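# Put the full box in the tote, return empties

## Task

Find which of the room's boxes is the full one (the rest are empty). Place that full box completely inside the tote near the door, and put each empty box back on the desk it belongs to. Everything must stay in place on its own once the robot lets go. The robot must not fall over or be left tilted, or the task fails.

## Robot and tools

ROBOT. A Hello Robot Stretch 3 with a single arm. It has a two-wheel drive base, a lift that slides up and down a mast, and a telescoping arm that reaches out to the robot's right side. The arm does not move forward or back; to shift the gripper forward or back, you drive the base. The base is 0.33 m long and 0.34 m wide. It turns in place about the point midway between the drive wheels, which sits 0.05 m behind the front edge. With the arm pulled in and the wrist folded, the wrist reaches at most 0.06 m beyond the right side, and turning sweeps a 0.28 m radius. An unfolded, level wrist reaches farther than that.

FRAMES. Base frame: origin on the floor between the drive wheels, x forward, y to the left, z up. The odometry frame is where the base frame was when the scene started. hand_pose is reported in the base frame at the point where the closed fingertips meet. With all wrist joints at zero, its x axis points up, its y axis points back along the arm toward the mast, and its z axis points to the robot's rear. The fingertip pads are round and 0.04 m across, and they sit slightly nearer the wrist when the gripper is fully open.

execute_actions. Argument "actions" is a list holding one action, or none. An empty list changes nothing and just returns the state and images. Optional "cameras" is a list from head_camera, nav_camera, wrist_camera, all. Leaving it out, null, or ["all"] gives all cameras; [] gives none. An action can contain:
- "base": exactly one key. translate_m is a relative drive in metres from the base's current spot, -1 to 1, forward positive. rotate_rad is a relative turn in place in radians, -3.2 to 3.2, left (counter-clockwise from above) positive. The base cannot move sideways. Offsets count from the base position given in the latest state report.
- "joints": a dict of absolute targets by joint name (units, range, done tolerance): lift_m arm height, 0 to 1.1, ±0.004; arm_m extension, 0 to 0.52, ±0.004; wrist_yaw_rad -1.345 to 4.42, ±0.02 (0 means along the arm, positive swings toward the front, 3.0 folds over the base); wrist_pitch_rad -1.57 to 0.451, ±0.05 (0 level, negative tips fingertips down); wrist_roll_rad -2.911 to 2.911, ±0.02 (0 means fingers side by side and level); gripper_m -0.089 to 0.179, ±0.004 (larger is wider; the real fingertip gap is about 0.007 smaller when almost shut and 0.025 smaller when wide open, and zero below 0.007); head_pan_rad -3.953 to 1.73, ±0.02 (0 forward, positive left, -1.57 looks along the arm); head_tilt_rad -1.53 to 0.419, ±0.02 (0 level, negative down).
- "contact_limits": {"arm_m": effort percent, 1 to 100}. The arm motion halts with contact_stop once its effort reaches that level (negative when retracting). Lower is gentler, but too low stops it immediately. The limit also caps holding force until the next action. Values above the maximum are clipped.
All motions in one action start together and may finish at different times. Any joint or the base left out of an action may still be driving to its previous target. An unknown key or out-of-range number rejects the whole call, and nothing moves. Any single action is capped at 15 s. If a result reports a stop, the remaining execute_actions, wait and finished_scene calls in that same reply are skipped.

wait: seconds 0 to 10. The robot keeps holding its last commands, and the result is the same as an empty action. zoom_image: camera plus region [x0, y0, x1, y1] in pixels of that camera's latest full image, origin top-left, at most 504 by 504. finished_scene: scene number. It cannot be undone, so call it only once everything is settled and stable. The result says whether the task succeeded and gives the next task.

RESULTS. base_status and joint_status tell how each commanded motion ended: done (for the base, done only means the wheels turned the full amount, even with slipping), off_target (stopped short and may still be pushing), or contact_stop, time_out, torque_fault (old target dropped). on_its_own covers things not commanded in this call; "held at" there is a target, not a position. The arm and the lift stop and go slack when they push firmly on something; a slack lift can sink under load or keep pressing. Base, wrist and head have no contact stop. A wrist servo overloaded for several seconds turns off for 10 s. motor_effort is percent of maximum, positive toward higher joint values, with the peak in brackets; it is biased and noisy. An effort at rest outside the normal range suggests a load or push. Positive wheel effort pushes forward. lidar_m is 12 distances in 30-degree sectors counter-clockwise from straight ahead (4th left, 7th behind, 10th right), measured in a plane 0.17 m up, range 0.15 to 12 m; "-" means nothing seen. It misses glass, thin legs and tabletops, and the robot itself blocks some sectors. wrist_depth_mm (45 to 1000) and head_depth_mm (280 to 4000) are 7x7 grids of median depth. base_odometry comes from wheels only. turned_by_wheels and turned_by_imu give turning since the last result. base_tilt is in degrees, with forward and right positive. The pictures line lists the returned images in order. Image sizes: head_camera 896x504 (sent sideways), nav_camera 672x504 fisheye, wrist_camera 644x364. Calibration matrices are provided and are slightly off.

GRIPPER. To grasp, command gripper_m below the object's width. To let go, command at least 0.02 above where contact began. Readings do not confirm a hold, and too hard a squeeze triggers a guard that lowers force.

SAFETY. Fold (wrist_yaw_rad 3.0) or unfold the wrist only with lift_m 0.32 to 0.95, wrist_pitch_rad -0.4 and roll near 0. Once folded, the lift may drop to 0.25. With yaw below -0.4, keep pitch at -0.5 or lower. The base is fast (0.30 m/s, 1.9 rad/s) only when stowed: lift_m under 0.30, arm_m under 0.03, yaw over 2.54. Otherwise it is limited to 0.10 m/s and 0.63 rad/s. Avoid pushing the arm against something solid with the gripper above about 0.45 m, repeated pushes after a contact_stop, and driving while holding or pressing on something fixed. These can tip the robot. If it snags or leans, reverse the last move in small steps, free the gripper, and lower lift_m to about 0.2. Avoid drops, slams and hard shoves. Loose objects can occasionally be nudged by outside forces.

Each tool is called after ">>>" by a JSON object that holds its "name" and its "arguments", one argument or row to a line.

## Session

>>> {"name": "execute_actions", "arguments": {
  "actions": []
}}

Scene clock: 0.00 s.
base_odometry: x=+0.000 y=+0.000 heading=+0.000 (m, m, rad; odometry frame)
turned_by_wheels: +0.000 (rad since the last result)
turned_by_imu: +0.000 (rad since the last result)
base_tilt: forward=+0.9 right=+0.3 (deg)
lidar_m: 1.51 0.87 0.76 0.76 0.88 1.57 1.57 1.13 0.98 0.98 1.14 1.88
head_depth_mm: 1850 2056 2031 2038 1987 2000 2002 / 1865 2102 2122 2098 2064 2067 2056 / 1902 2186 2160 2151 2019 2132 2131 / 1913 2254 2221 2231 1991 2180 2030 / 1924 2317 1823 1883 1805 1963 2003 / 1959 1494 1452 1478 1512 1538 1563 / 1877 1190 1208 1231 1249 1273 1289
base_status: not commanded
joint_positions: lift_m=+0.305 arm_m=+0.000 wrist_yaw_rad=+3.111 wrist_pitch_rad=-0.418 wrist_roll_rad=+0.009 gripper_m=+0.037 head_pan_rad=+0.019 head_tilt_rad=-0.015
joint_status: not commanded
motor_effort: left_wheel=+0 right_wheel=+1 lift_m=+22 arm_m=+0 wrist_yaw_rad=+0 wrist_pitch_rad=+5 wrist_roll_rad=+0 gripper_m=+0 head_pan_rad=+0 head_tilt_rad=+1 (%)
hand_pose: x=-0.0144 y=+0.0796 z=+0.3174 quat_wxyz=(+0.158, +0.697, +0.136, +0.687) (m; base frame)
wrist_depth_mm: - - - 735 691 646 610 / - - - 788 745 685 682 / - - - 881 814 762 698 / 838 841 822 824 812 809 754 / 678 661 664 653 683 620 654 / 547 552 557 539 - 534 542 / 476 506 - - 445 465 458
pictures: head_camera (sideways: a quarter turn clockwise sets it upright), nav_camera (sideways: a quarter turn counterclockwise sets it upright), wrist_camera
Images, in order (width x height): head_camera 896x504, nav_camera 672x504, wrist_camera 644x364.

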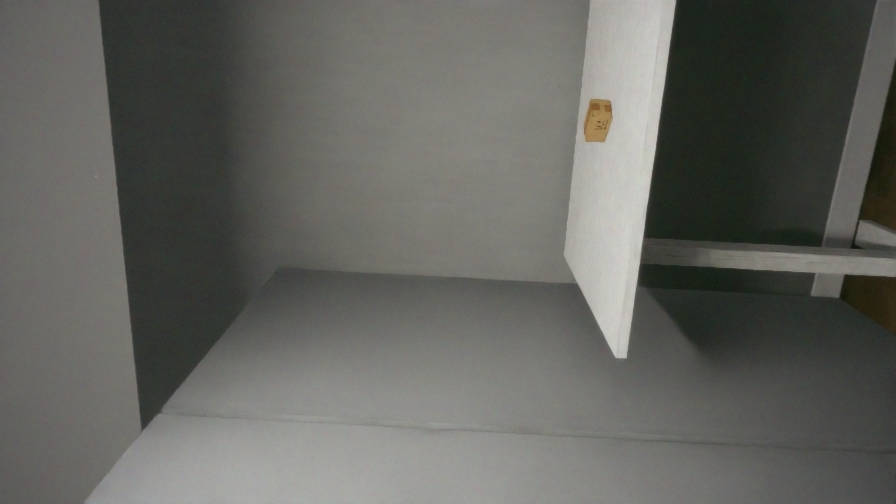

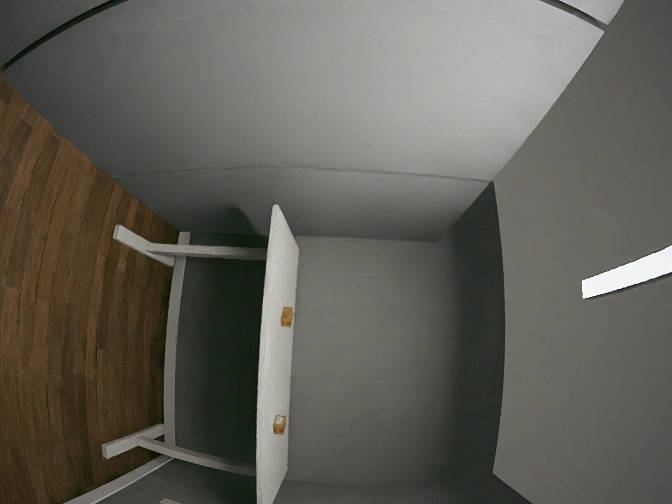

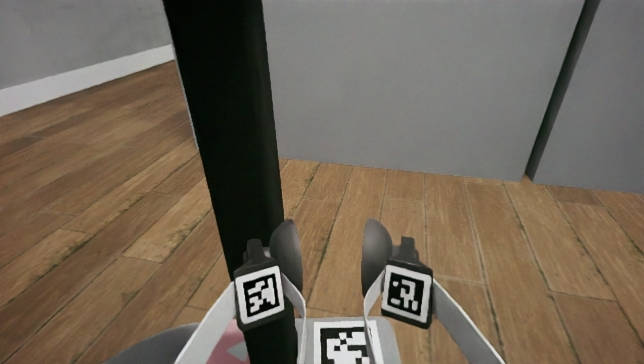

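>>> {"name": "execute_actions", "arguments": {
  "actions": [
    {"joints":{"head_pan_rad":-1.2,"head_tilt_rad":-0.5}}
  ],
  "cameras": ["head_camera","nav_camera"]
}}

>>> {"name": "execute_actions", "arguments": {
  "actions": [
    {"joints":{"head_pan_rad":-2.6,"head_tilt_rad":-0.5}}
  ],
  "cameras": ["head_camera","nav_camera"]
}}

>>> {"name": "execute_actions", "arguments": {
  "actions": [
    {"joints":{"head_pan_rad":-3.9,"head_tilt_rad":-0.5}}
  ],
  "cameras": ["head_camera","nav_camera"]
}}

Scene clock: 1.90 s.
base_odometry: x=+0.000 y=+0.000 heading=+0.000 (m, m, rad; odometry frame)
turned_by_wheels: +0.000 (rad since the last result)
turned_by_imu: +0.000 (rad since the last result)
base_tilt: forward=+0.9 right=+0.3 (deg)
lidar_m: 1.50 0.87 0.75 0.76 0.88 1.57 1.57 1.13 0.98 0.98 1.14 1.87
head_depth_mm: 853 911 969 1040 1124 1212 1283 / 914 977 1048 1127 1226 1333 1344 / 977 1046 1129 1227 1337 1473 1349 / 1050 1138 1229 1341 1474 1578 1336 / 1138 1231 1355 1484 1667 1610 1332 / 1241 1358 1493 1676 1839 1607 1331 / 1362 1502 1664 1901 1982 1612 1325
base_status: not commanded
joint_positions: lift_m=+0.305 arm_m=+0.000 wrist_yaw_rad=+3.111 wrist_pitch_rad=-0.418 wrist_roll_rad=+0.009 gripper_m=+0.037 head_pan_rad=-1.193 head_tilt_rad=-0.494
joint_status: all done
motor_effort: left_wheel=+0(1) right_wheel=+1(0) lift_m=+22(22) arm_m=-1(0) wrist_yaw_rad=+0(0) wrist_pitch_rad=+5(5) wrist_roll_rad=+0(0) gripper_m=+0(0) head_pan_rad=-3(39) head_tilt_rad=-4(33) (%)
hand_pose: x=-0.0144 y=+0.0796 z=+0.3174 quat_wxyz=(+0.158, +0.697, +0.136, +0.687) (m; base frame)
wrist_depth_mm: - - - 719 686 641 620 / - - - 786 765 702 674 / - - - 846 832 773 716 / 873 819 850 811 815 814 765 / 666 668 674 654 675 641 641 / 554 559 545 549 - 533 536 / 472 494 - - 465 459 463
pictures: head_camera (sideways: a quarter turn clockwise sets it upright), nav_camera (sideways: a quarter turn counterclockwise sets it upright)
camera_calibration (this result's frames):
head_camera: T_world_to_cam=[[-0.216101, 0.421374, -0.880763, 1.16453], [0.914404, 0.403594, -0.0312677, 0.0419303], [0.342295, -0.81213, -0.472523, 0.577603], [0, 0, 0, 1]] pos_world=[0.0156034, -0.0385358, 1.29992]
nav_camera: T_world_to_cam=[[0.230446, -0.437062, 0.869409, -1.09437], [-0.913611, -0.404745, 0.0386917, 0.00866987], [0.334978, -0.803217, -0.492576, 0.591565], [0, 0, 0, 1]] pos_world=[0.0619517, 0.000357818, 1.24251]
Images, in order (width x height): head_camera 896x504, nav_camera 672x504.

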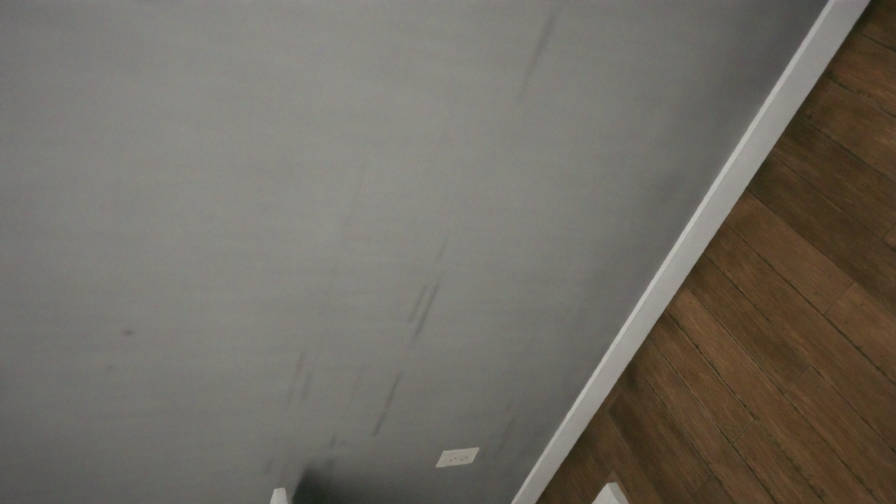

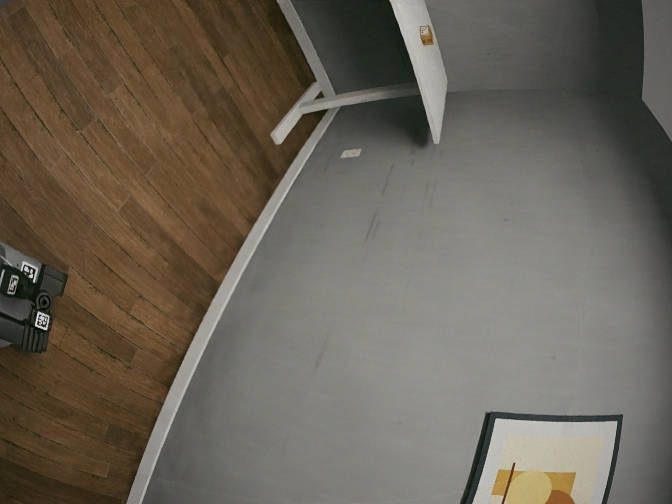

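Scene clock: 3.20 s.
base_odometry: x=+0.000 y=+0.000 heading=+0.000 (m, m, rad; odometry frame)
turned_by_wheels: +0.000 (rad since the last result)
turned_by_imu: +0.000 (rad since the last result)
base_tilt: forward=+0.8 right=+0.3 (deg)
lidar_m: 1.50 0.87 0.76 0.76 0.88 1.57 1.57 1.14 0.98 0.98 1.14 1.87
head_depth_mm: 1455 1589 1717 1840 1943 1586 1347 / 1320 1458 1628 1853 2013 1586 1345 / 1197 1308 1449 1623 1829 1625 1348 / 1102 1193 1314 1447 1615 1618 1341 / 1018 1099 1187 1302 1435 1536 1330 / 945 1013 1095 1192 1303 1436 1331 / 882 941 1009 1090 1187 1305 1320
base_status: not commanded
joint_positions: lift_m=+0.305 arm_m=+0.000 wrist_yaw_rad=+3.111 wrist_pitch_rad=-0.418 wrist_roll_rad=+0.009 gripper_m=+0.037 head_pan_rad=-2.593 head_tilt_rad=-0.494
joint_status: all done
motor_effort: left_wheel=+0(0) right_wheel=+0(1) lift_m=+22(22) arm_m=-1(1) wrist_yaw_rad=+0(0) wrist_pitch_rad=+5(5) wrist_roll_rad=+0(0) gripper_m=+0(0) head_pan_rad=-3(42) head_tilt_rad=-4(3) (%)
hand_pose: x=-0.0144 y=+0.0796 z=+0.3174 quat_wxyz=(+0.158, +0.697, +0.136, +0.687) (m; base frame)
wrist_depth_mm: - - - 729 679 642 627 / - - - 795 755 699 661 / - - - 855 801 764 723 / 839 850 847 857 794 772 760 / 663 669 679 651 670 647 636 / 560 553 560 540 - 536 536 / 478 489 - - 453 467 466
pictures: head_camera (sideways: a quarter turn clockwise sets it upright), nav_camera (sideways: a quarter turn counterclockwise sets it upright)
camera_calibration (this result's frames):
head_camera: T_world_to_cam=[[0.378745, 0.284718, -0.880618, 1.16071], [0.553148, -0.832497, -0.0312561, 0.0441189], [-0.742011, -0.475274, -0.472795, 0.584571], [0, 0, 0, 1]] pos_world=[-0.0302593, -0.0159146, 1.2999]
nav_camera: T_world_to_cam=[[-0.391763, -0.301519, 0.869257, -1.09037], [-0.55415, 0.831518, 0.0386797, 0.00649282], [-0.734465, -0.466545, -0.492845, 0.598438], [0, 0, 0, 1]] pos_world=[0.0159612, -0.0549687, 1.2425]
Images, in order (width x height): head_camera 896x504, nav_camera 672x504.

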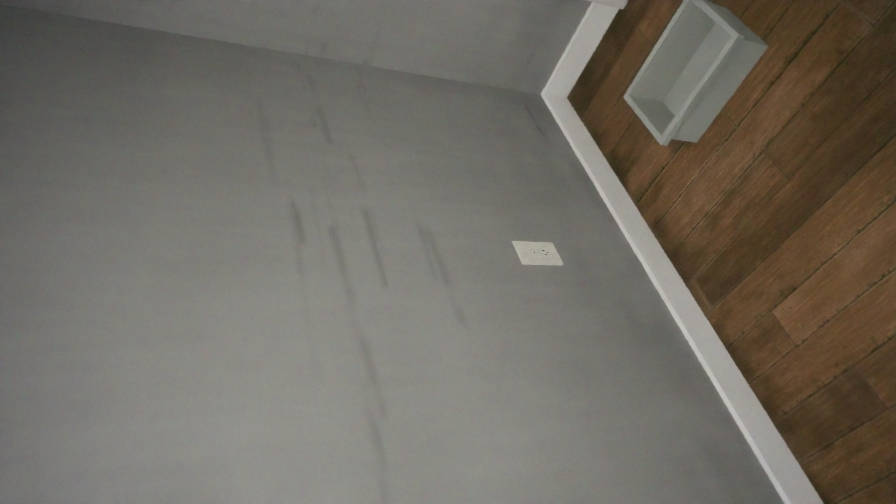

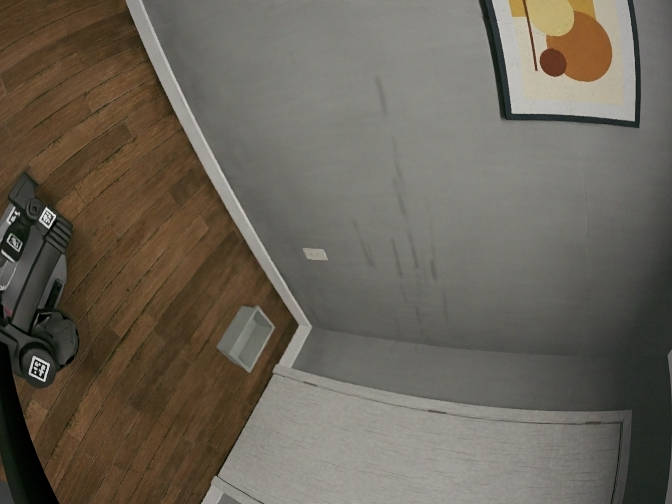

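Scene clock: 4.43 s.
base_odometry: x=+0.000 y=+0.000 heading=+0.000 (m, m, rad; odometry frame)
turned_by_wheels: +0.000 (rad since the last result)
turned_by_imu: +0.000 (rad since the last result)
base_tilt: forward=+0.9 right=+0.3 (deg)
lidar_m: 1.51 0.87 0.76 0.75 0.88 1.57 1.57 1.14 0.98 0.98 1.14 1.87
head_depth_mm: - - - - - - - / 1624 1769 1932 - - - - / 1559 1695 1865 2073 2086 1626 1344 / 1483 1613 1764 1960 2056 1621 1335 / 1428 1542 1683 1844 1977 1607 1330 / 1368 1478 1595 1747 1884 1595 1326 / 1307 1398 1510 1643 1789 1601 1321
base_status: not commanded
joint_positions: lift_m=+0.305 arm_m=+0.000 wrist_yaw_rad=+3.111 wrist_pitch_rad=-0.418 wrist_roll_rad=+0.009 gripper_m=+0.037 head_pan_rad=-3.893 head_tilt_rad=-0.494
joint_status: all done
motor_effort: left_wheel=-1(1) right_wheel=+1(0) lift_m=+22(22) arm_m=-2(0) wrist_yaw_rad=+0(0) wrist_pitch_rad=+5(5) wrist_roll_rad=+0(0) gripper_m=+0(0) head_pan_rad=-3(40) head_tilt_rad=-4(1) (%)
hand_pose: x=-0.0144 y=+0.0796 z=+0.3174 quat_wxyz=(+0.158, +0.697, +0.136, +0.687) (m; base frame)
wrist_depth_mm: - - - 721 686 656 616 / - - - 819 753 714 651 / - - - 879 802 750 713 / 857 829 856 840 826 769 753 / 680 662 661 652 678 656 647 / 563 561 560 547 - 542 546 / 485 485 - - 459 454 466
pictures: head_camera (sideways: a quarter turn clockwise sets it upright), nav_camera (sideways: a quarter turn counterclockwise sets it upright)
camera_calibration (this result's frames):
head_camera: T_world_to_cam=[[0.375681, -0.288805, -0.880599, 1.1607], [-0.654192, -0.755682, -0.0312546, 0.0514818], [-0.656427, 0.587823, -0.47283, 0.584094], [0, 0, 0, 1]] pos_world=[-0.0189606, 0.0307772, 1.2999]
nav_camera: T_world_to_cam=[[-0.395352, 0.296855, 0.869238, -1.09033], [0.652981, 0.756386, 0.0386781, -0.000868695], [-0.645997, 0.582887, -0.492879, 0.597943], [0, 0, 0, 1]] pos_world=[-0.0442259, -0.0242074, 1.2425]
Images, in order (width x height): head_camera 896x504, nav_camera 672x504.

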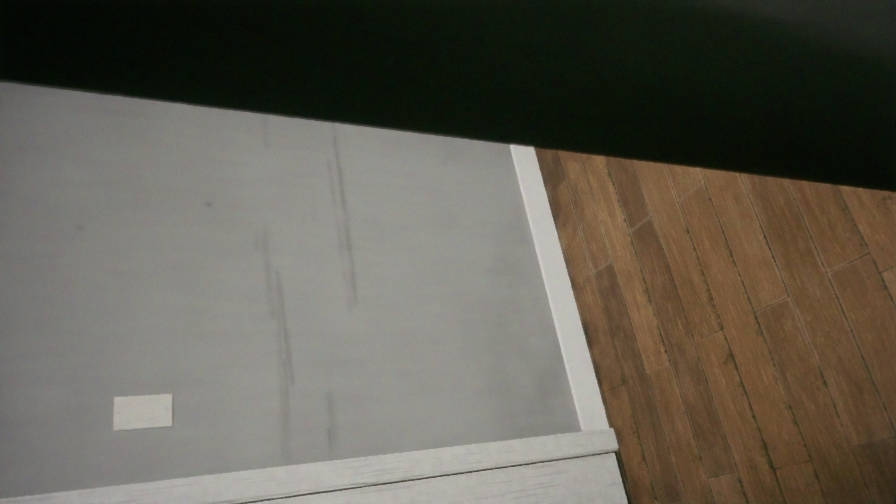

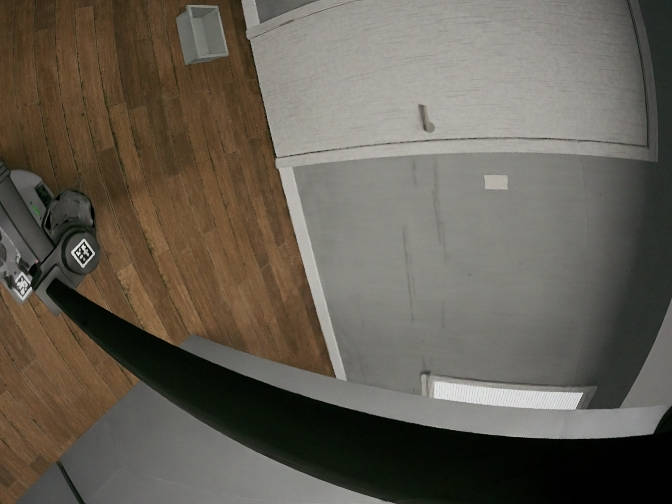

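>>> {"name": "execute_actions", "arguments": {
  "actions": [
    {"base":{"rotate_rad":-0.262},"joints":{"head_pan_rad":0,"head_tilt_rad":-0.5,"lift_m":0.28}}
  ],
  "cameras": []
}}

>>> {"name": "execute_actions", "arguments": {
  "actions": [
    {"base":{"translate_m":0.95}}
  ],
  "cameras": ["head_camera","nav_camera"]
}}

Scene clock: 8.03 s.
base_odometry: x=+0.000 y=+0.000 heading=-0.262 (m, m, rad; odometry frame)
turned_by_wheels: -0.262 (rad since the last result)
turned_by_imu: -0.258 (rad since the last result)
base_tilt: forward=+0.8 right=+0.4 (deg)
lidar_m: 1.83 1.07 0.78 0.76 0.79 1.64 1.57 1.39 1.02 0.98 1.02 1.40
head_depth_mm: 1823 1971 1729 2356 2019 1640 1353 / 1822 1968 2164 2360 2085 1635 1349 / 1833 1976 2166 2377 2060 1626 1346 / 1847 1982 2165 2397 2061 1628 1336 / 1844 1985 2196 2423 2058 1613 1329 / 1846 1987 1756 2331 1988 1618 1331 / 1873 1969 1757 2240 2010 1599 1316
base_status: done
joint_positions: lift_m=+0.280 arm_m=+0.000 wrist_yaw_rad=+3.111 wrist_pitch_rad=-0.419 wrist_roll_rad=+0.009 gripper_m=+0.037 head_pan_rad=-0.007 head_tilt_rad=-0.494
joint_status: all done
motor_effort: left_wheel=+2(8) right_wheel=-2(7) lift_m=+19(18) arm_m=-1(0) wrist_yaw_rad=+0(0) wrist_pitch_rad=+5(5) wrist_roll_rad=+0(0) gripper_m=+0(0) head_pan_rad=+4(41) head_tilt_rad=-4(2) (%)
hand_pose: x=-0.0144 y=+0.0795 z=+0.2925 quat_wxyz=(+0.159, +0.697, +0.136, +0.686) (m; base frame)
wrist_depth_mm: 715 693 - 711 719 719 706 / - 756 - 753 766 775 769 / - 826 - 842 840 876 846 / 795 785 778 799 780 750 747 / 644 632 622 624 637 606 600 / 520 528 535 524 - 507 506 / 456 - - - 426 441 435
pictures: none
No camera images: the call's "cameras" was empty. Leave "cameras" out to get every camera's image.

Scene clock: 13.03 s.
base_odometry: x=+0.918 y=-0.246 heading=-0.262 (m, m, rad; odometry frame)
turned_by_wheels: +0.000 (rad since the last result)
turned_by_imu: +0.003 (rad since the last result)
base_tilt: forward=+0.8 right=+0.4 (deg)
lidar_m: 1.23 0.90 0.78 0.75 0.78 1.07 2.52 1.39 1.02 0.99 1.03 1.06
head_depth_mm: 1016 1098 1163 781 566 1552 1352 / 1017 1105 1153 778 563 1577 1349 / 1022 1107 1162 769 559 1577 1342 / 1028 1110 1164 765 556 1573 1331 / 1029 1113 1168 759 554 1568 1328 / 1027 1120 1177 754 549 1556 1326 / 1028 1123 1174 749 547 1557 1320
base_status: done
joint_positions: lift_m=+0.280 arm_m=+0.000 wrist_yaw_rad=+3.111 wrist_pitch_rad=-0.419 wrist_roll_rad=+0.009 gripper_m=+0.037 head_pan_rad=-0.007 head_tilt_rad=-0.495
joint_status: not commanded
motor_effort: left_wheel=+2(9) right_wheel=-2(4) lift_m=+20(20) arm_m=+0(0) wrist_yaw_rad=+0(0) wrist_pitch_rad=+5(5) wrist_roll_rad=+0(0) gripper_m=+0(0) head_pan_rad=+3(3) head_tilt_rad=-3(4) (%)
hand_pose: x=-0.0144 y=+0.0795 z=+0.2925 quat_wxyz=(+0.159, +0.697, +0.136, +0.686) (m; base frame)
wrist_depth_mm: 698 704 - 713 704 709 713 / 758 757 - 743 774 785 753 / 810 800 - 814 832 816 835 / 813 790 777 763 768 757 762 / 622 620 616 625 643 613 605 / 533 532 529 520 - 507 510 / 457 - - - 427 432 433
pictures: head_camera (sideways: a quarter turn clockwise sets it upright), nav_camera (sideways: a quarter turn counterclockwise sets it upright)
camera_calibration (this result's frames):
head_camera: T_world_to_cam=[[-0.472946, -0.0420197, -0.880089, 1.16521], [-0.0306766, 0.999042, -0.0312139, 0.0476253], [0.880557, 0.0122356, -0.473782, 0.575958], [0, 0, 0, 1]] pos_world=[0.0453812, -0.00566492, 1.29986]
nav_camera: T_world_to_cam=[[0.492857, 0.0494229, 0.868706, -1.09505], [0.0320525, -0.998739, 0.038636, 0.00297393], [0.86952, 0.00880215, -0.49382, 0.589922], [0, 0, 0, 1]] pos_world=[0.0266594, 0.0518981, 1.24248]
Images, in order (width x height): head_camera 896x504, nav_camera 672x504.

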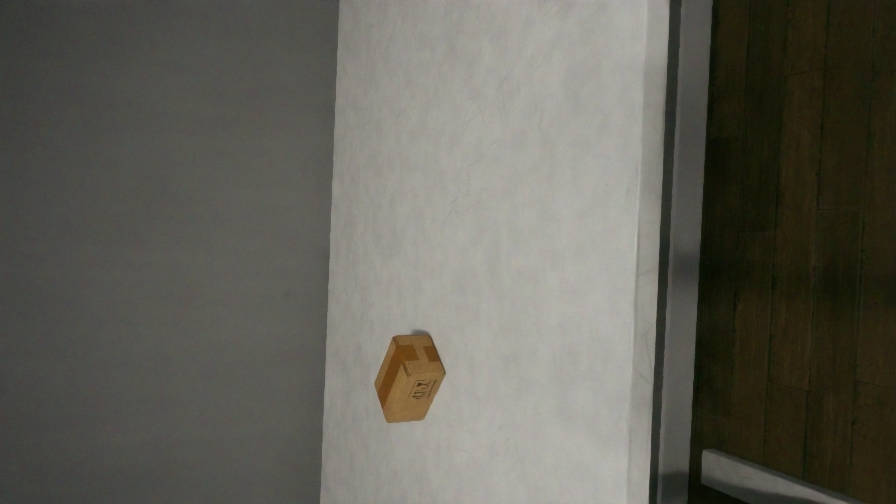

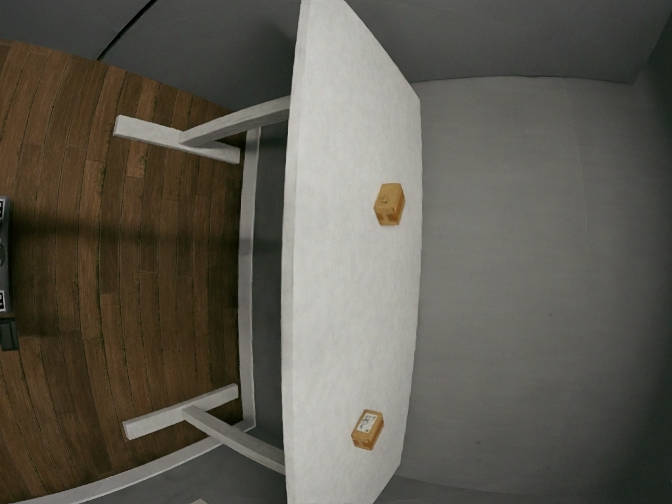

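>>> {"name": "execute_actions", "arguments": {
  "actions": [
    {"base":{"rotate_rad":1.571},"joints":{"head_pan_rad":-1.57,"head_tilt_rad":-0.6,"lift_m":0.93,"wrist_pitch_rad":-0.4}}
  ],
  "cameras": []
}}

>>> {"name": "execute_actions", "arguments": {
  "actions": [
    {"joints":{"wrist_yaw_rad":0.9,"gripper_m":0.15}}
  ],
  "cameras": []
}}

>>> {"name": "execute_actions", "arguments": {
  "actions": [
    {"joints":{"lift_m":1.03,"wrist_pitch_rad":-0.3}}
  ]
}}

Scene clock: 20.63 s.
base_odometry: x=+0.918 y=-0.246 heading=+1.309 (m, m, rad; odometry frame)
turned_by_wheels: +1.571 (rad since the last result)
turned_by_imu: +1.551 (rad since the last result)
base_tilt: forward=+0.9 right=+0.4 (deg)
lidar_m: 0.75 0.78 1.08 2.52 1.38 1.02 0.99 1.03 1.06 1.23 0.90 0.78
head_depth_mm: 1016 1115 925 647 541 - - / 1021 1122 919 642 549 1586 - / 1022 1125 917 638 547 1579 - / 1033 1135 907 637 544 1569 - / 1034 1145 852 634 1630 1576 - / 1045 1146 845 630 1646 1524 - / 1050 1155 888 628 1657 1400 1244
base_status: done
joint_positions: lift_m=+0.930 arm_m=+0.000 wrist_yaw_rad=+3.111 wrist_pitch_rad=-0.419 wrist_roll_rad=+0.009 gripper_m=+0.037 head_pan_rad=-1.563 head_tilt_rad=-0.593
joint_status: all done
motor_effort: left_wheel=-3(8) right_wheel=+2(7) lift_m=+24(24) arm_m=+0(1) wrist_yaw_rad=+0(0) wrist_pitch_rad=+7(7) wrist_roll_rad=+0(0) gripper_m=+0(0) head_pan_rad=-3(41) head_tilt_rad=-4(14) (%)
hand_pose: x=-0.0144 y=+0.0794 z=+0.9423 quat_wxyz=(+0.159, +0.697, +0.136, +0.686) (m; base frame)
wrist_depth_mm: - - - - - - 893 / - - - - - - 893 / - - - - - - 895 / - - - - - - 911 / - - - - - - 882 / - - - - - - 909 / - - - - - - 889
pictures: none
No camera images: the call's "cameras" was empty. Leave "cameras" out to get every camera's image.

Scene clock: 22.77 s.
base_odometry: x=+0.918 y=-0.246 heading=+1.309 (m, m, rad; odometry frame)
turned_by_wheels: +0.000 (rad since the last result)
turned_by_imu: +0.000 (rad since the last result)
base_tilt: forward=+0.9 right=+0.4 (deg)
lidar_m: 0.75 0.78 1.08 2.52 1.38 1.02 0.99 1.03 1.06 1.24 0.90 0.78
head_depth_mm: 1014 1115 927 646 540 - - / 1018 1119 920 643 549 1594 - / 1029 1126 912 640 546 1577 - / 1035 1132 908 635 544 1533 - / 1036 1142 855 633 1091 1529 - / 1044 1149 840 631 540 - - / 1049 1157 887 627 1646 1311 1242
base_status: not commanded
joint_positions: lift_m=+0.930 arm_m=+0.000 wrist_yaw_rad=+0.902 wrist_pitch_rad=-0.419 wrist_roll_rad=+0.009 gripper_m=+0.150 head_pan_rad=-1.563 head_tilt_rad=-0.593
joint_status: all done
motor_effort: left_wheel=-3(3) right_wheel=+2(2) lift_m=+24(24) arm_m=-2(2) wrist_yaw_rad=-1(2) wrist_pitch_rad=+7(7) wrist_roll_rad=+0(0) gripper_m=+0(83) head_pan_rad=-3(4) head_tilt_rad=-5(5) (%)
hand_pose: x=+0.1545 y=-0.2838 z=+0.9423 quat_wxyz=(+0.684, +0.435, -0.561, +0.167) (m; base frame)
wrist_depth_mm: 494 571 643 754 875 838 711 / 506 596 645 448 440 439 398 / 547 616 723 815 307 293 285 / 563 647 771 949 828 237 214 / 612 688 824 - - - 193 / 627 - 954 - - - 945 / 648 854 - - - - 924
pictures: none
No camera images: the call's "cameras" was empty. Leave "cameras" out to get every camera's image.

Scene clock: 24.50 s.
base_odometry: x=+0.918 y=-0.246 heading=+1.309 (m, m, rad; odometry frame)
turned_by_wheels: +0.000 (rad since the last result)
turned_by_imu: +0.000 (rad since the last result)
base_tilt: forward=+0.9 right=+0.3 (deg)
lidar_m: 0.75 0.78 1.08 2.52 1.38 1.02 0.99 1.03 1.06 1.24 0.90 0.78
head_depth_mm: 1014 1118 957 - - - 1235 / 1021 1121 950 - - - - / 1024 1129 914 - - - 1209 / 1030 1140 908 650 525 - 1214 / 1040 1141 853 662 - - 1211 / 1044 1144 892 - - - 1246 / 1050 1152 887 - - 1363 1246
base_status: not commanded
joint_positions: lift_m=+1.030 arm_m=+0.000 wrist_yaw_rad=+0.902 wrist_pitch_rad=-0.323 wrist_roll_rad=+0.009 gripper_m=+0.150 head_pan_rad=-1.563 head_tilt_rad=-0.593
joint_status: all done
motor_effort: left_wheel=-2(3) right_wheel=+3(2) lift_m=+24(27) arm_m=-1(1) wrist_yaw_rad=-2(2) wrist_pitch_rad=+8(9) wrist_roll_rad=+0(0) gripper_m=+1(0) head_pan_rad=-3(3) head_tilt_rad=-4(4) (%)
hand_pose: x=+0.1632 y=-0.2908 z=+1.0645 quat_wxyz=(+0.675, +0.407, -0.581, +0.200) (m; base frame)
wrist_depth_mm: 485 565 641 766 943 896 743 / 504 585 663 816 - 943 784 / 526 605 688 792 745 728 718 / 560 641 722 499 497 490 443 / 575 658 805 902 380 397 376 / 602 - 866 - 334 309 304 / 629 790 942 - - 267 256
pictures: head_camera (sideways: a quarter turn clockwise sets it upright), nav_camera (sideways: a quarter turn counterclockwise sets it upright), wrist_camera
camera_calibration (this result's frames):
head_camera: T_world_to_cam=[[-0.04968, 0.556239, -0.829536, 1.09671], [0.998455, 0.0483511, -0.0273749, 0.0363459], [0.0248819, -0.829615, -0.557781, 0.690469], [0, 0, 0, 1]] pos_world=[0.00101456, -0.0389662, 1.29589]
nav_camera: T_world_to_cam=[[0.0573678, -0.574826, 0.816262, -1.02401], [-0.998126, -0.050443, 0.0346266, 0.0144824], [0.0212704, -0.816719, -0.576643, 0.702855], [0, 0, 0, 1]] pos_world=[0.0582506, -0.0138628, 1.24066]
wrist_camera: T_world_to_cam=[[-0.63126, -0.77507, -0.0278965, -0.0895281], [-0.334951, 0.304892, -0.891543, 1.13136], [0.699513, -0.553451, -0.452077, 0.369781], [0, 0, 0, 1]] pos_world=[0.0637688, -0.209677, 1.17333]
Images, in order (width x height): head_camera 896x504, nav_camera 672x504, wrist_camera 644x364.

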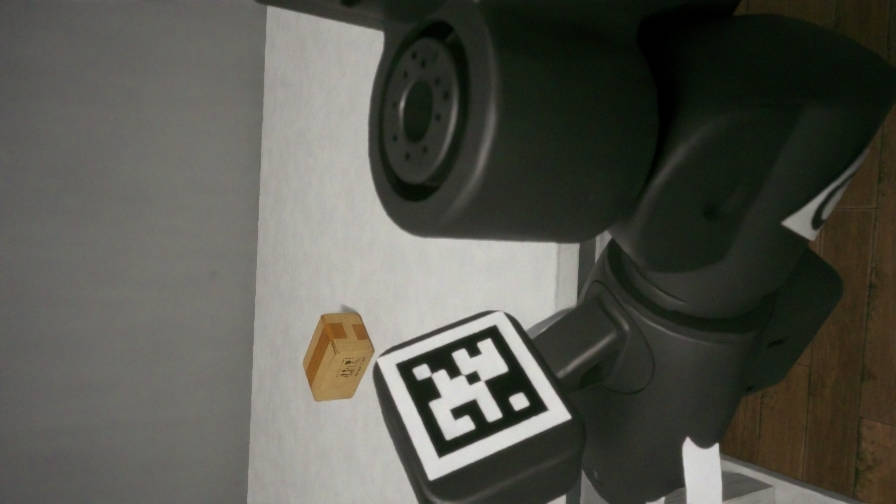

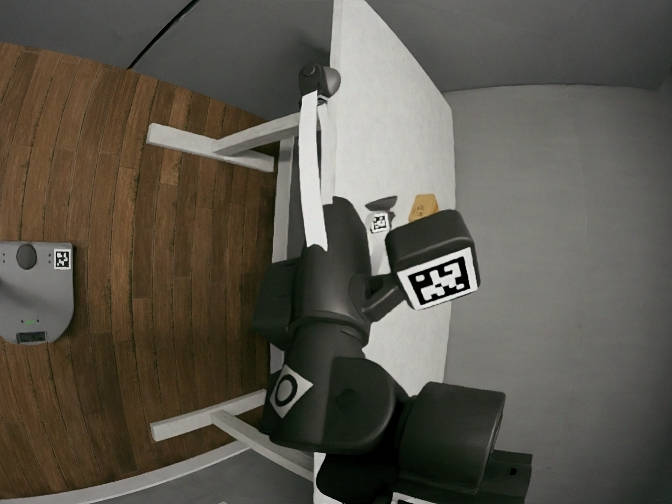

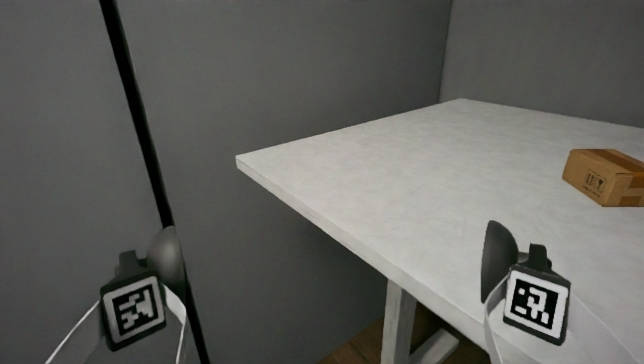

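>>> {"name": "execute_actions", "arguments": {
  "actions": [
    {"joints":{"arm_m":0.46,"wrist_yaw_rad":0.85,"head_pan_rad":-1.35,"head_tilt_rad":-0.45}}
  ],
  "cameras": ["head_camera","wrist_camera"]
}}

Scene clock: 29.33 s.
base_odometry: x=+0.918 y=-0.246 heading=+1.309 (m, m, rad; odometry frame)
turned_by_wheels: +0.000 (rad since the last result)
turned_by_imu: +0.000 (rad since the last result)
base_tilt: forward=+0.8 right=+0.3 (deg)
lidar_m: 0.75 0.78 1.08 2.52 1.38 1.02 0.99 1.03 1.06 1.24 0.90 0.78
head_depth_mm: 995 1054 - 850 597 511 1389 / 1014 1090 - 816 593 509 1385 / 1042 1120 1191 788 591 1521 1370 / 1069 1150 1221 783 586 1580 1364 / 1097 1178 1249 820 583 1619 1365 / 1124 1215 1270 816 579 1525 1294 / 1142 1220 1266 810 601 1440 1353
base_status: not commanded
joint_positions: lift_m=+1.030 arm_m=+0.460 wrist_yaw_rad=+0.850 wrist_pitch_rad=-0.323 wrist_roll_rad=+0.009 gripper_m=+0.150 head_pan_rad=-1.357 head_tilt_rad=-0.458
joint_status: all done
motor_effort: left_wheel=-2(3) right_wheel=+1(2) lift_m=+24(24) arm_m=+2(4) wrist_yaw_rad=+0(2) wrist_pitch_rad=+9(8) wrist_roll_rad=+0(1) gripper_m=+0(0) head_pan_rad=+4(24) head_tilt_rad=+3(16) (%)
hand_pose: x=+0.1554 y=-0.7601 z=+1.0645 quat_wxyz=(+0.680, +0.392, -0.592, +0.182) (m; base frame)
wrist_depth_mm: 490 555 642 733 600 504 414 / 513 575 677 786 641 499 428 / 532 621 716 745 654 523 446 / 538 511 517 503 502 503 454 / 399 407 385 381 382 387 377 / 318 - 313 310 306 304 302 / 273 253 260 209 240 252 254
pictures: head_camera (sideways: a quarter turn clockwise sets it upright), wrist_camera
camera_calibration (this result's frames):
head_camera: T_world_to_cam=[[-0.137603, 0.420217, -0.89693, 1.18514], [0.968329, 0.247543, -0.0325817, 0.0433135], [0.208337, -0.873006, -0.440971, 0.537364], [0, 0, 0, 1]] pos_world=[0.00918406, -0.0396145, 1.30136]
wrist_camera: T_world_to_cam=[[-0.670732, -0.741175, -0.0278966, -0.426325], [-0.318634, 0.321907, -0.891543, 1.28221], [0.669769, -0.589097, -0.452077, 0.0930694], [0, 0, 0, 1]] pos_world=[0.0602722, -0.673907, 1.17333]
Images, in order (width x height): head_camera 896x504, wrist_camera 644x364.

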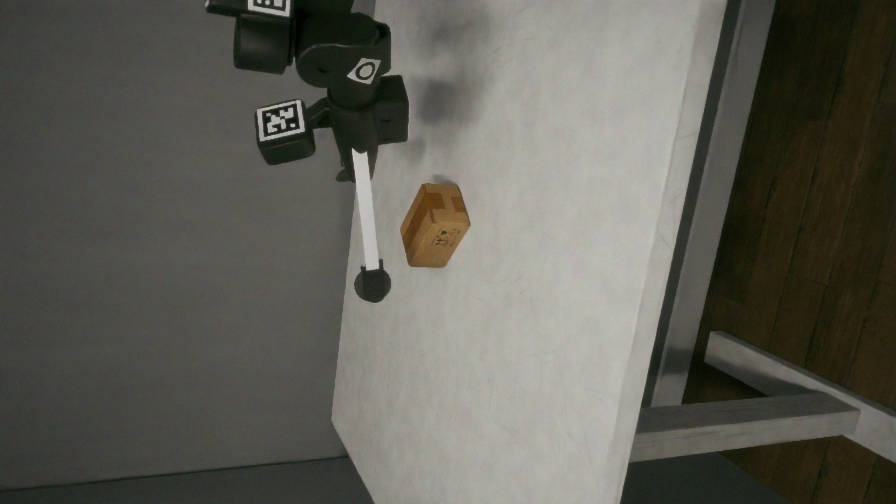

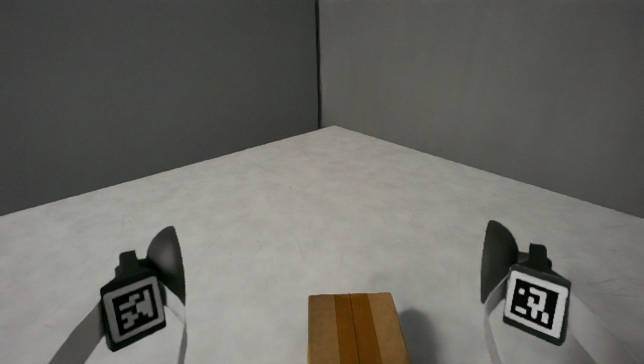

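>>> {"name": "execute_actions", "arguments": {
  "actions": [
    {"joints":{"arm_m":0.472,"lift_m":0.95}}
  ],
  "cameras": ["head_camera","wrist_camera"]
}}

Scene clock: 31.33 s.
base_odometry: x=+0.918 y=-0.246 heading=+1.309 (m, m, rad; odometry frame)
turned_by_wheels: +0.000 (rad since the last result)
turned_by_imu: +0.000 (rad since the last result)
base_tilt: forward=+0.8 right=+0.3 (deg)
lidar_m: 0.75 0.78 1.08 2.52 1.38 1.02 0.99 1.03 1.06 1.24 0.90 0.78
head_depth_mm: 993 1065 1114 757 596 510 1386 / 1017 1083 1159 749 594 509 1384 / 1038 1119 1187 784 591 1534 1378 / 1068 1152 1212 781 586 1584 1364 / 1098 1176 1250 819 583 1626 1367 / 1124 1213 1269 813 580 1517 1297 / 1144 1224 1270 807 602 1446 1353
base_status: not commanded
joint_positions: lift_m=+0.950 arm_m=+0.472 wrist_yaw_rad=+0.850 wrist_pitch_rad=-0.323 wrist_roll_rad=+0.009 gripper_m=+0.150 head_pan_rad=-1.357 head_tilt_rad=-0.458
joint_status: all done
motor_effort: left_wheel=-2(3) right_wheel=+3(3) lift_m=+20(23) arm_m=+3(3) wrist_yaw_rad=+0(0) wrist_pitch_rad=+8(9) wrist_roll_rad=+0(0) gripper_m=+1(0) head_pan_rad=+3(4) head_tilt_rad=+3(3) (%)
hand_pose: x=+0.1554 y=-0.7721 z=+0.9847 quat_wxyz=(+0.680, +0.392, -0.592, +0.182) (m; base frame)
wrist_depth_mm: 492 551 647 729 571 476 403 / 500 581 684 773 611 494 419 / 520 491 487 480 467 475 427 / 345 337 333 328 325 320 318 / 255 269 252 166 236 255 243 / 206 - 203 132 142 198 196 / 179 164 170 118 120 163 166
pictures: head_camera (sideways: a quarter turn clockwise sets it upright), wrist_camera
camera_calibration (this result's frames):
head_camera: T_world_to_cam=[[-0.137603, 0.420213, -0.896932, 1.18514], [0.968329, 0.247544, -0.0325818, 0.0433137], [0.208338, -0.873008, -0.440967, 0.537358], [0, 0, 0, 1]] pos_world=[0.00918409, -0.0396145, 1.30136]
wrist_camera: T_world_to_cam=[[-0.670731, -0.741176, -0.0278967, -0.437444], [-0.318621, 0.321895, -0.891551, 1.21497], [0.669776, -0.589103, -0.45206, 0.0499228], [0, 0, 0, 1]] pos_world=[0.0602722, -0.685907, 1.09358]
Images, in order (width x height): head_camera 896x504, wrist_camera 644x364.

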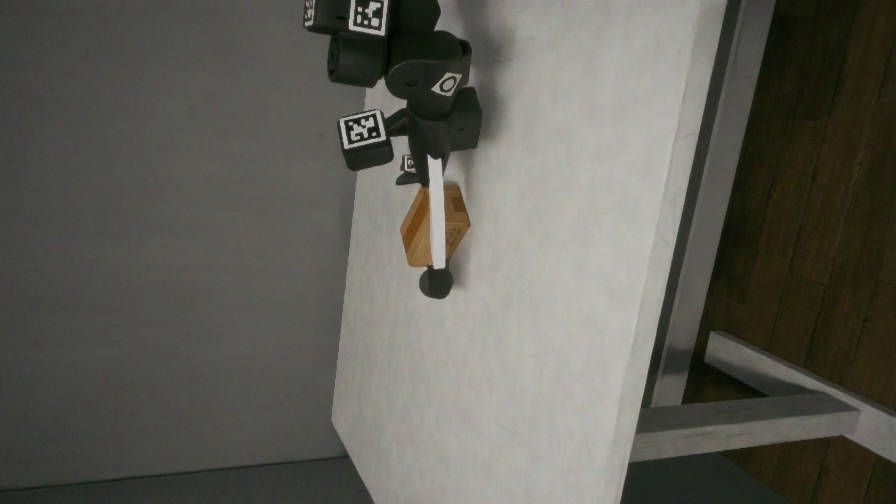

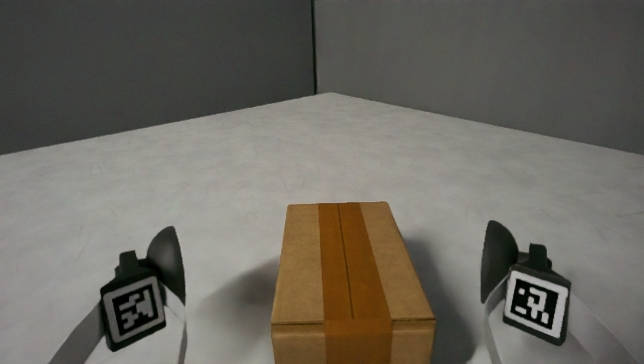

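>>> {"name": "execute_actions", "arguments": {
  "actions": [
    {"joints":{"lift_m":0.938}}
  ],
  "cameras": []
}}

>>> {"name": "execute_actions", "arguments": {
  "actions": [
    {"joints":{"gripper_m":0.01}}
  ],
  "cameras": ["wrist_camera"]
}}

>>> {"name": "execute_actions", "arguments": {
  "actions": [
    {"joints":{"lift_m":0.955}}
  ],
  "cameras": ["head_camera","wrist_camera"]
}}

Scene clock: 32.57 s.
base_odometry: x=+0.918 y=-0.246 heading=+1.309 (m, m, rad; odometry frame)
turned_by_wheels: +0.000 (rad since the last result)
turned_by_imu: +0.000 (rad since the last result)
base_tilt: forward=+0.9 right=+0.4 (deg)
lidar_m: 0.75 0.78 1.08 2.52 1.38 1.02 0.99 1.03 1.06 1.23 0.90 0.77
head_depth_mm: 995 1064 1125 757 597 509 1387 / 1019 1089 1157 716 593 509 1377 / 1041 1117 1190 768 590 1547 1377 / 1069 1145 1209 780 586 1574 1371 / 1094 1180 1246 821 583 1613 1364 / 1122 1214 1273 814 580 1529 1290 / 1143 1225 1268 807 600 1449 1352
base_status: not commanded
joint_positions: lift_m=+0.938 arm_m=+0.472 wrist_yaw_rad=+0.850 wrist_pitch_rad=-0.323 wrist_roll_rad=+0.009 gripper_m=+0.150 head_pan_rad=-1.357 head_tilt_rad=-0.458
joint_status: all done
motor_effort: left_wheel=-3(3) right_wheel=+3(3) lift_m=+20(24) arm_m=+3(3) wrist_yaw_rad=+0(0) wrist_pitch_rad=+8(8) wrist_roll_rad=+0(0) gripper_m=+0(0) head_pan_rad=+3(3) head_tilt_rad=+3(3) (%)
hand_pose: x=+0.1554 y=-0.7721 z=+0.9727 quat_wxyz=(+0.680, +0.392, -0.592, +0.182) (m; base frame)
wrist_depth_mm: 485 551 642 731 579 474 406 / 511 586 684 750 611 495 420 / 502 455 449 448 439 423 404 / 316 307 306 302 299 293 295 / 235 246 231 144 205 236 222 / 189 - 187 116 120 182 180 / 163 152 155 117 120 150 152
pictures: none
No camera images: the call's "cameras" was empty. Leave "cameras" out to get every camera's image.

Scene clock: 34.47 s.
base_odometry: x=+0.918 y=-0.246 heading=+1.309 (m, m, rad; odometry frame)
turned_by_wheels: +0.000 (rad since the last result)
turned_by_imu: +0.000 (rad since the last result)
base_tilt: forward=+0.9 right=+0.4 (deg)
lidar_m: 0.75 0.78 1.08 2.52 1.39 1.02 0.99 1.03 1.06 1.24 0.90 0.78
head_depth_mm: 994 1059 1125 756 596 510 1386 / 1014 1089 1160 716 594 509 1376 / 1041 1120 1192 783 591 1538 1378 / 1067 1150 1217 782 587 1577 1370 / 1100 1183 1251 820 583 1620 1362 / 1129 1222 1274 815 580 1526 1290 / 1143 1219 1270 806 601 1438 1354
base_status: not commanded
joint_positions: lift_m=+0.938 arm_m=+0.472 wrist_yaw_rad=+0.850 wrist_pitch_rad=-0.321 wrist_roll_rad=+0.009 gripper_m=+0.011 head_pan_rad=-1.357 head_tilt_rad=-0.458
joint_status: all done
motor_effort: left_wheel=-3(2) right_wheel=+3(2) lift_m=+20(19) arm_m=+2(2) wrist_yaw_rad=+0(0) wrist_pitch_rad=+8(8) wrist_roll_rad=+0(0) gripper_m=-19(93) head_pan_rad=+4(4) head_tilt_rad=+3(3) (%)
hand_pose: x=+0.1555 y=-0.7722 z=+0.9732 quat_wxyz=(+0.680, +0.391, -0.592, +0.183) (m; base frame)
wrist_depth_mm: 486 555 650 724 590 474 402 / 510 578 702 763 617 506 415 / 510 477 461 440 434 429 415 / 317 318 308 287 300 296 292 / 237 235 242 143 156 226 225 / 191 190 136 124 121 182 182 / 159 158 151 136 150 152 152
pictures: wrist_camera
camera_calibration (this result's frames):
wrist_camera: T_world_to_cam=[[-0.670688, -0.741213, -0.0279273, -0.437769], [-0.317263, 0.320703, -0.892465, 1.20455], [0.670463, -0.589706, -0.450251, 0.0421906], [0, 0, 0, 1]] pos_world=[0.0602649, -0.685902, 1.08179]
Images, in order (width x height): wrist_camera 644x364.

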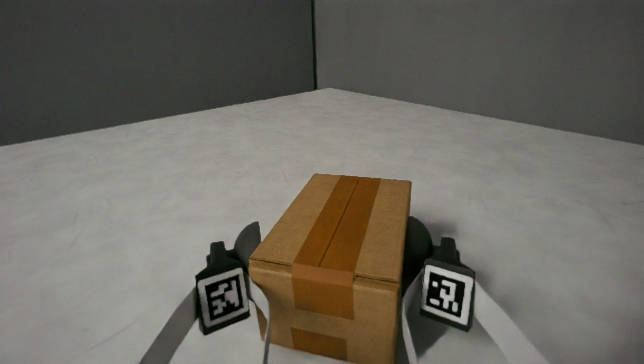

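Scene clock: 35.33 s.
base_odometry: x=+0.918 y=-0.246 heading=+1.309 (m, m, rad; odometry frame)
turned_by_wheels: +0.000 (rad since the last result)
turned_by_imu: +0.000 (rad since the last result)
base_tilt: forward=+0.9 right=+0.4 (deg)
lidar_m: 0.75 0.78 1.08 2.52 1.39 1.02 0.99 1.03 1.06 1.24 0.90 0.78
head_depth_mm: 993 1064 1121 759 596 509 1380 / 1021 1091 1156 750 594 509 1382 / 1042 1120 1185 786 589 1537 1383 / 1070 1149 1213 778 587 1572 1367 / 1096 1186 1259 822 583 1627 1369 / 1129 1218 1272 816 580 1531 1287 / 1148 1230 1269 809 600 1436 1350
base_status: not commanded
joint_positions: lift_m=+0.955 arm_m=+0.472 wrist_yaw_rad=+0.850 wrist_pitch_rad=-0.321 wrist_roll_rad=+0.009 gripper_m=+0.011 head_pan_rad=-1.357 head_tilt_rad=-0.458
joint_status: all done
motor_effort: left_wheel=-3(2) right_wheel=+2(2) lift_m=+24(23) arm_m=+3(2) wrist_yaw_rad=+1(0) wrist_pitch_rad=+8(7) wrist_roll_rad=+0(0) gripper_m=-19(19) head_pan_rad=+3(3) head_tilt_rad=+3(3) (%)
hand_pose: x=+0.1555 y=-0.7722 z=+0.9900 quat_wxyz=(+0.680, +0.391, -0.592, +0.183) (m; base frame)
wrist_depth_mm: 493 558 663 721 588 468 402 / 503 570 697 757 615 498 421 / 524 570 518 497 495 478 425 / 353 352 349 323 334 334 330 / 266 265 268 144 155 253 253 / 213 212 136 125 120 207 204 / 179 178 170 135 167 171 171
pictures: head_camera (sideways: a quarter turn clockwise sets it upright), wrist_camera
camera_calibration (this result's frames):
head_camera: T_world_to_cam=[[-0.137603, 0.420213, -0.896932, 1.18514], [0.968329, 0.247543, -0.0325818, 0.0433137], [0.208338, -0.873008, -0.440967, 0.537358], [0, 0, 0, 1]] pos_world=[0.00918408, -0.0396145, 1.30136]
wrist_camera: T_world_to_cam=[[-0.670687, -0.741215, -0.0279267, -0.437303], [-0.317263, 0.3207, -0.892466, 1.2195], [0.670465, -0.589705, -0.45025, 0.0497319], [0, 0, 0, 1]] pos_world=[0.060265, -0.685902, 1.09854]
Images, in order (width x height): head_camera 896x504, wrist_camera 644x364.

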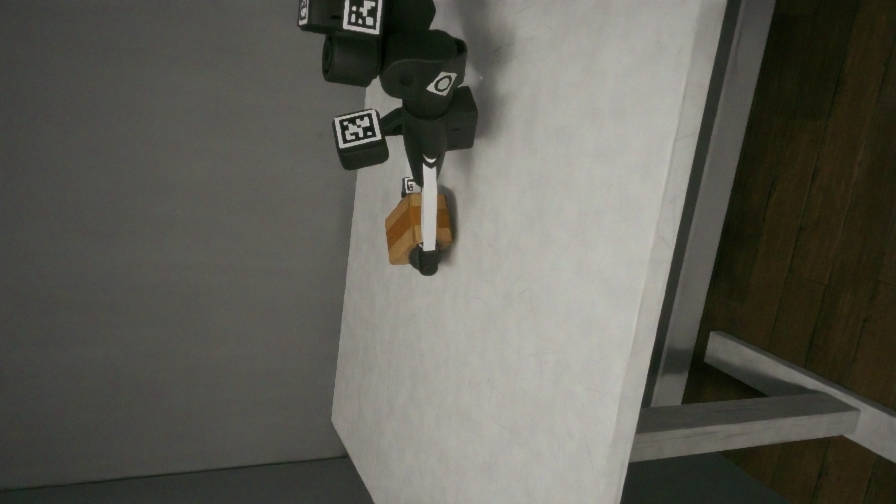

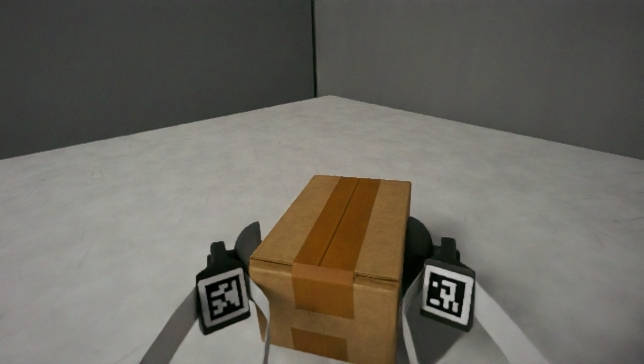

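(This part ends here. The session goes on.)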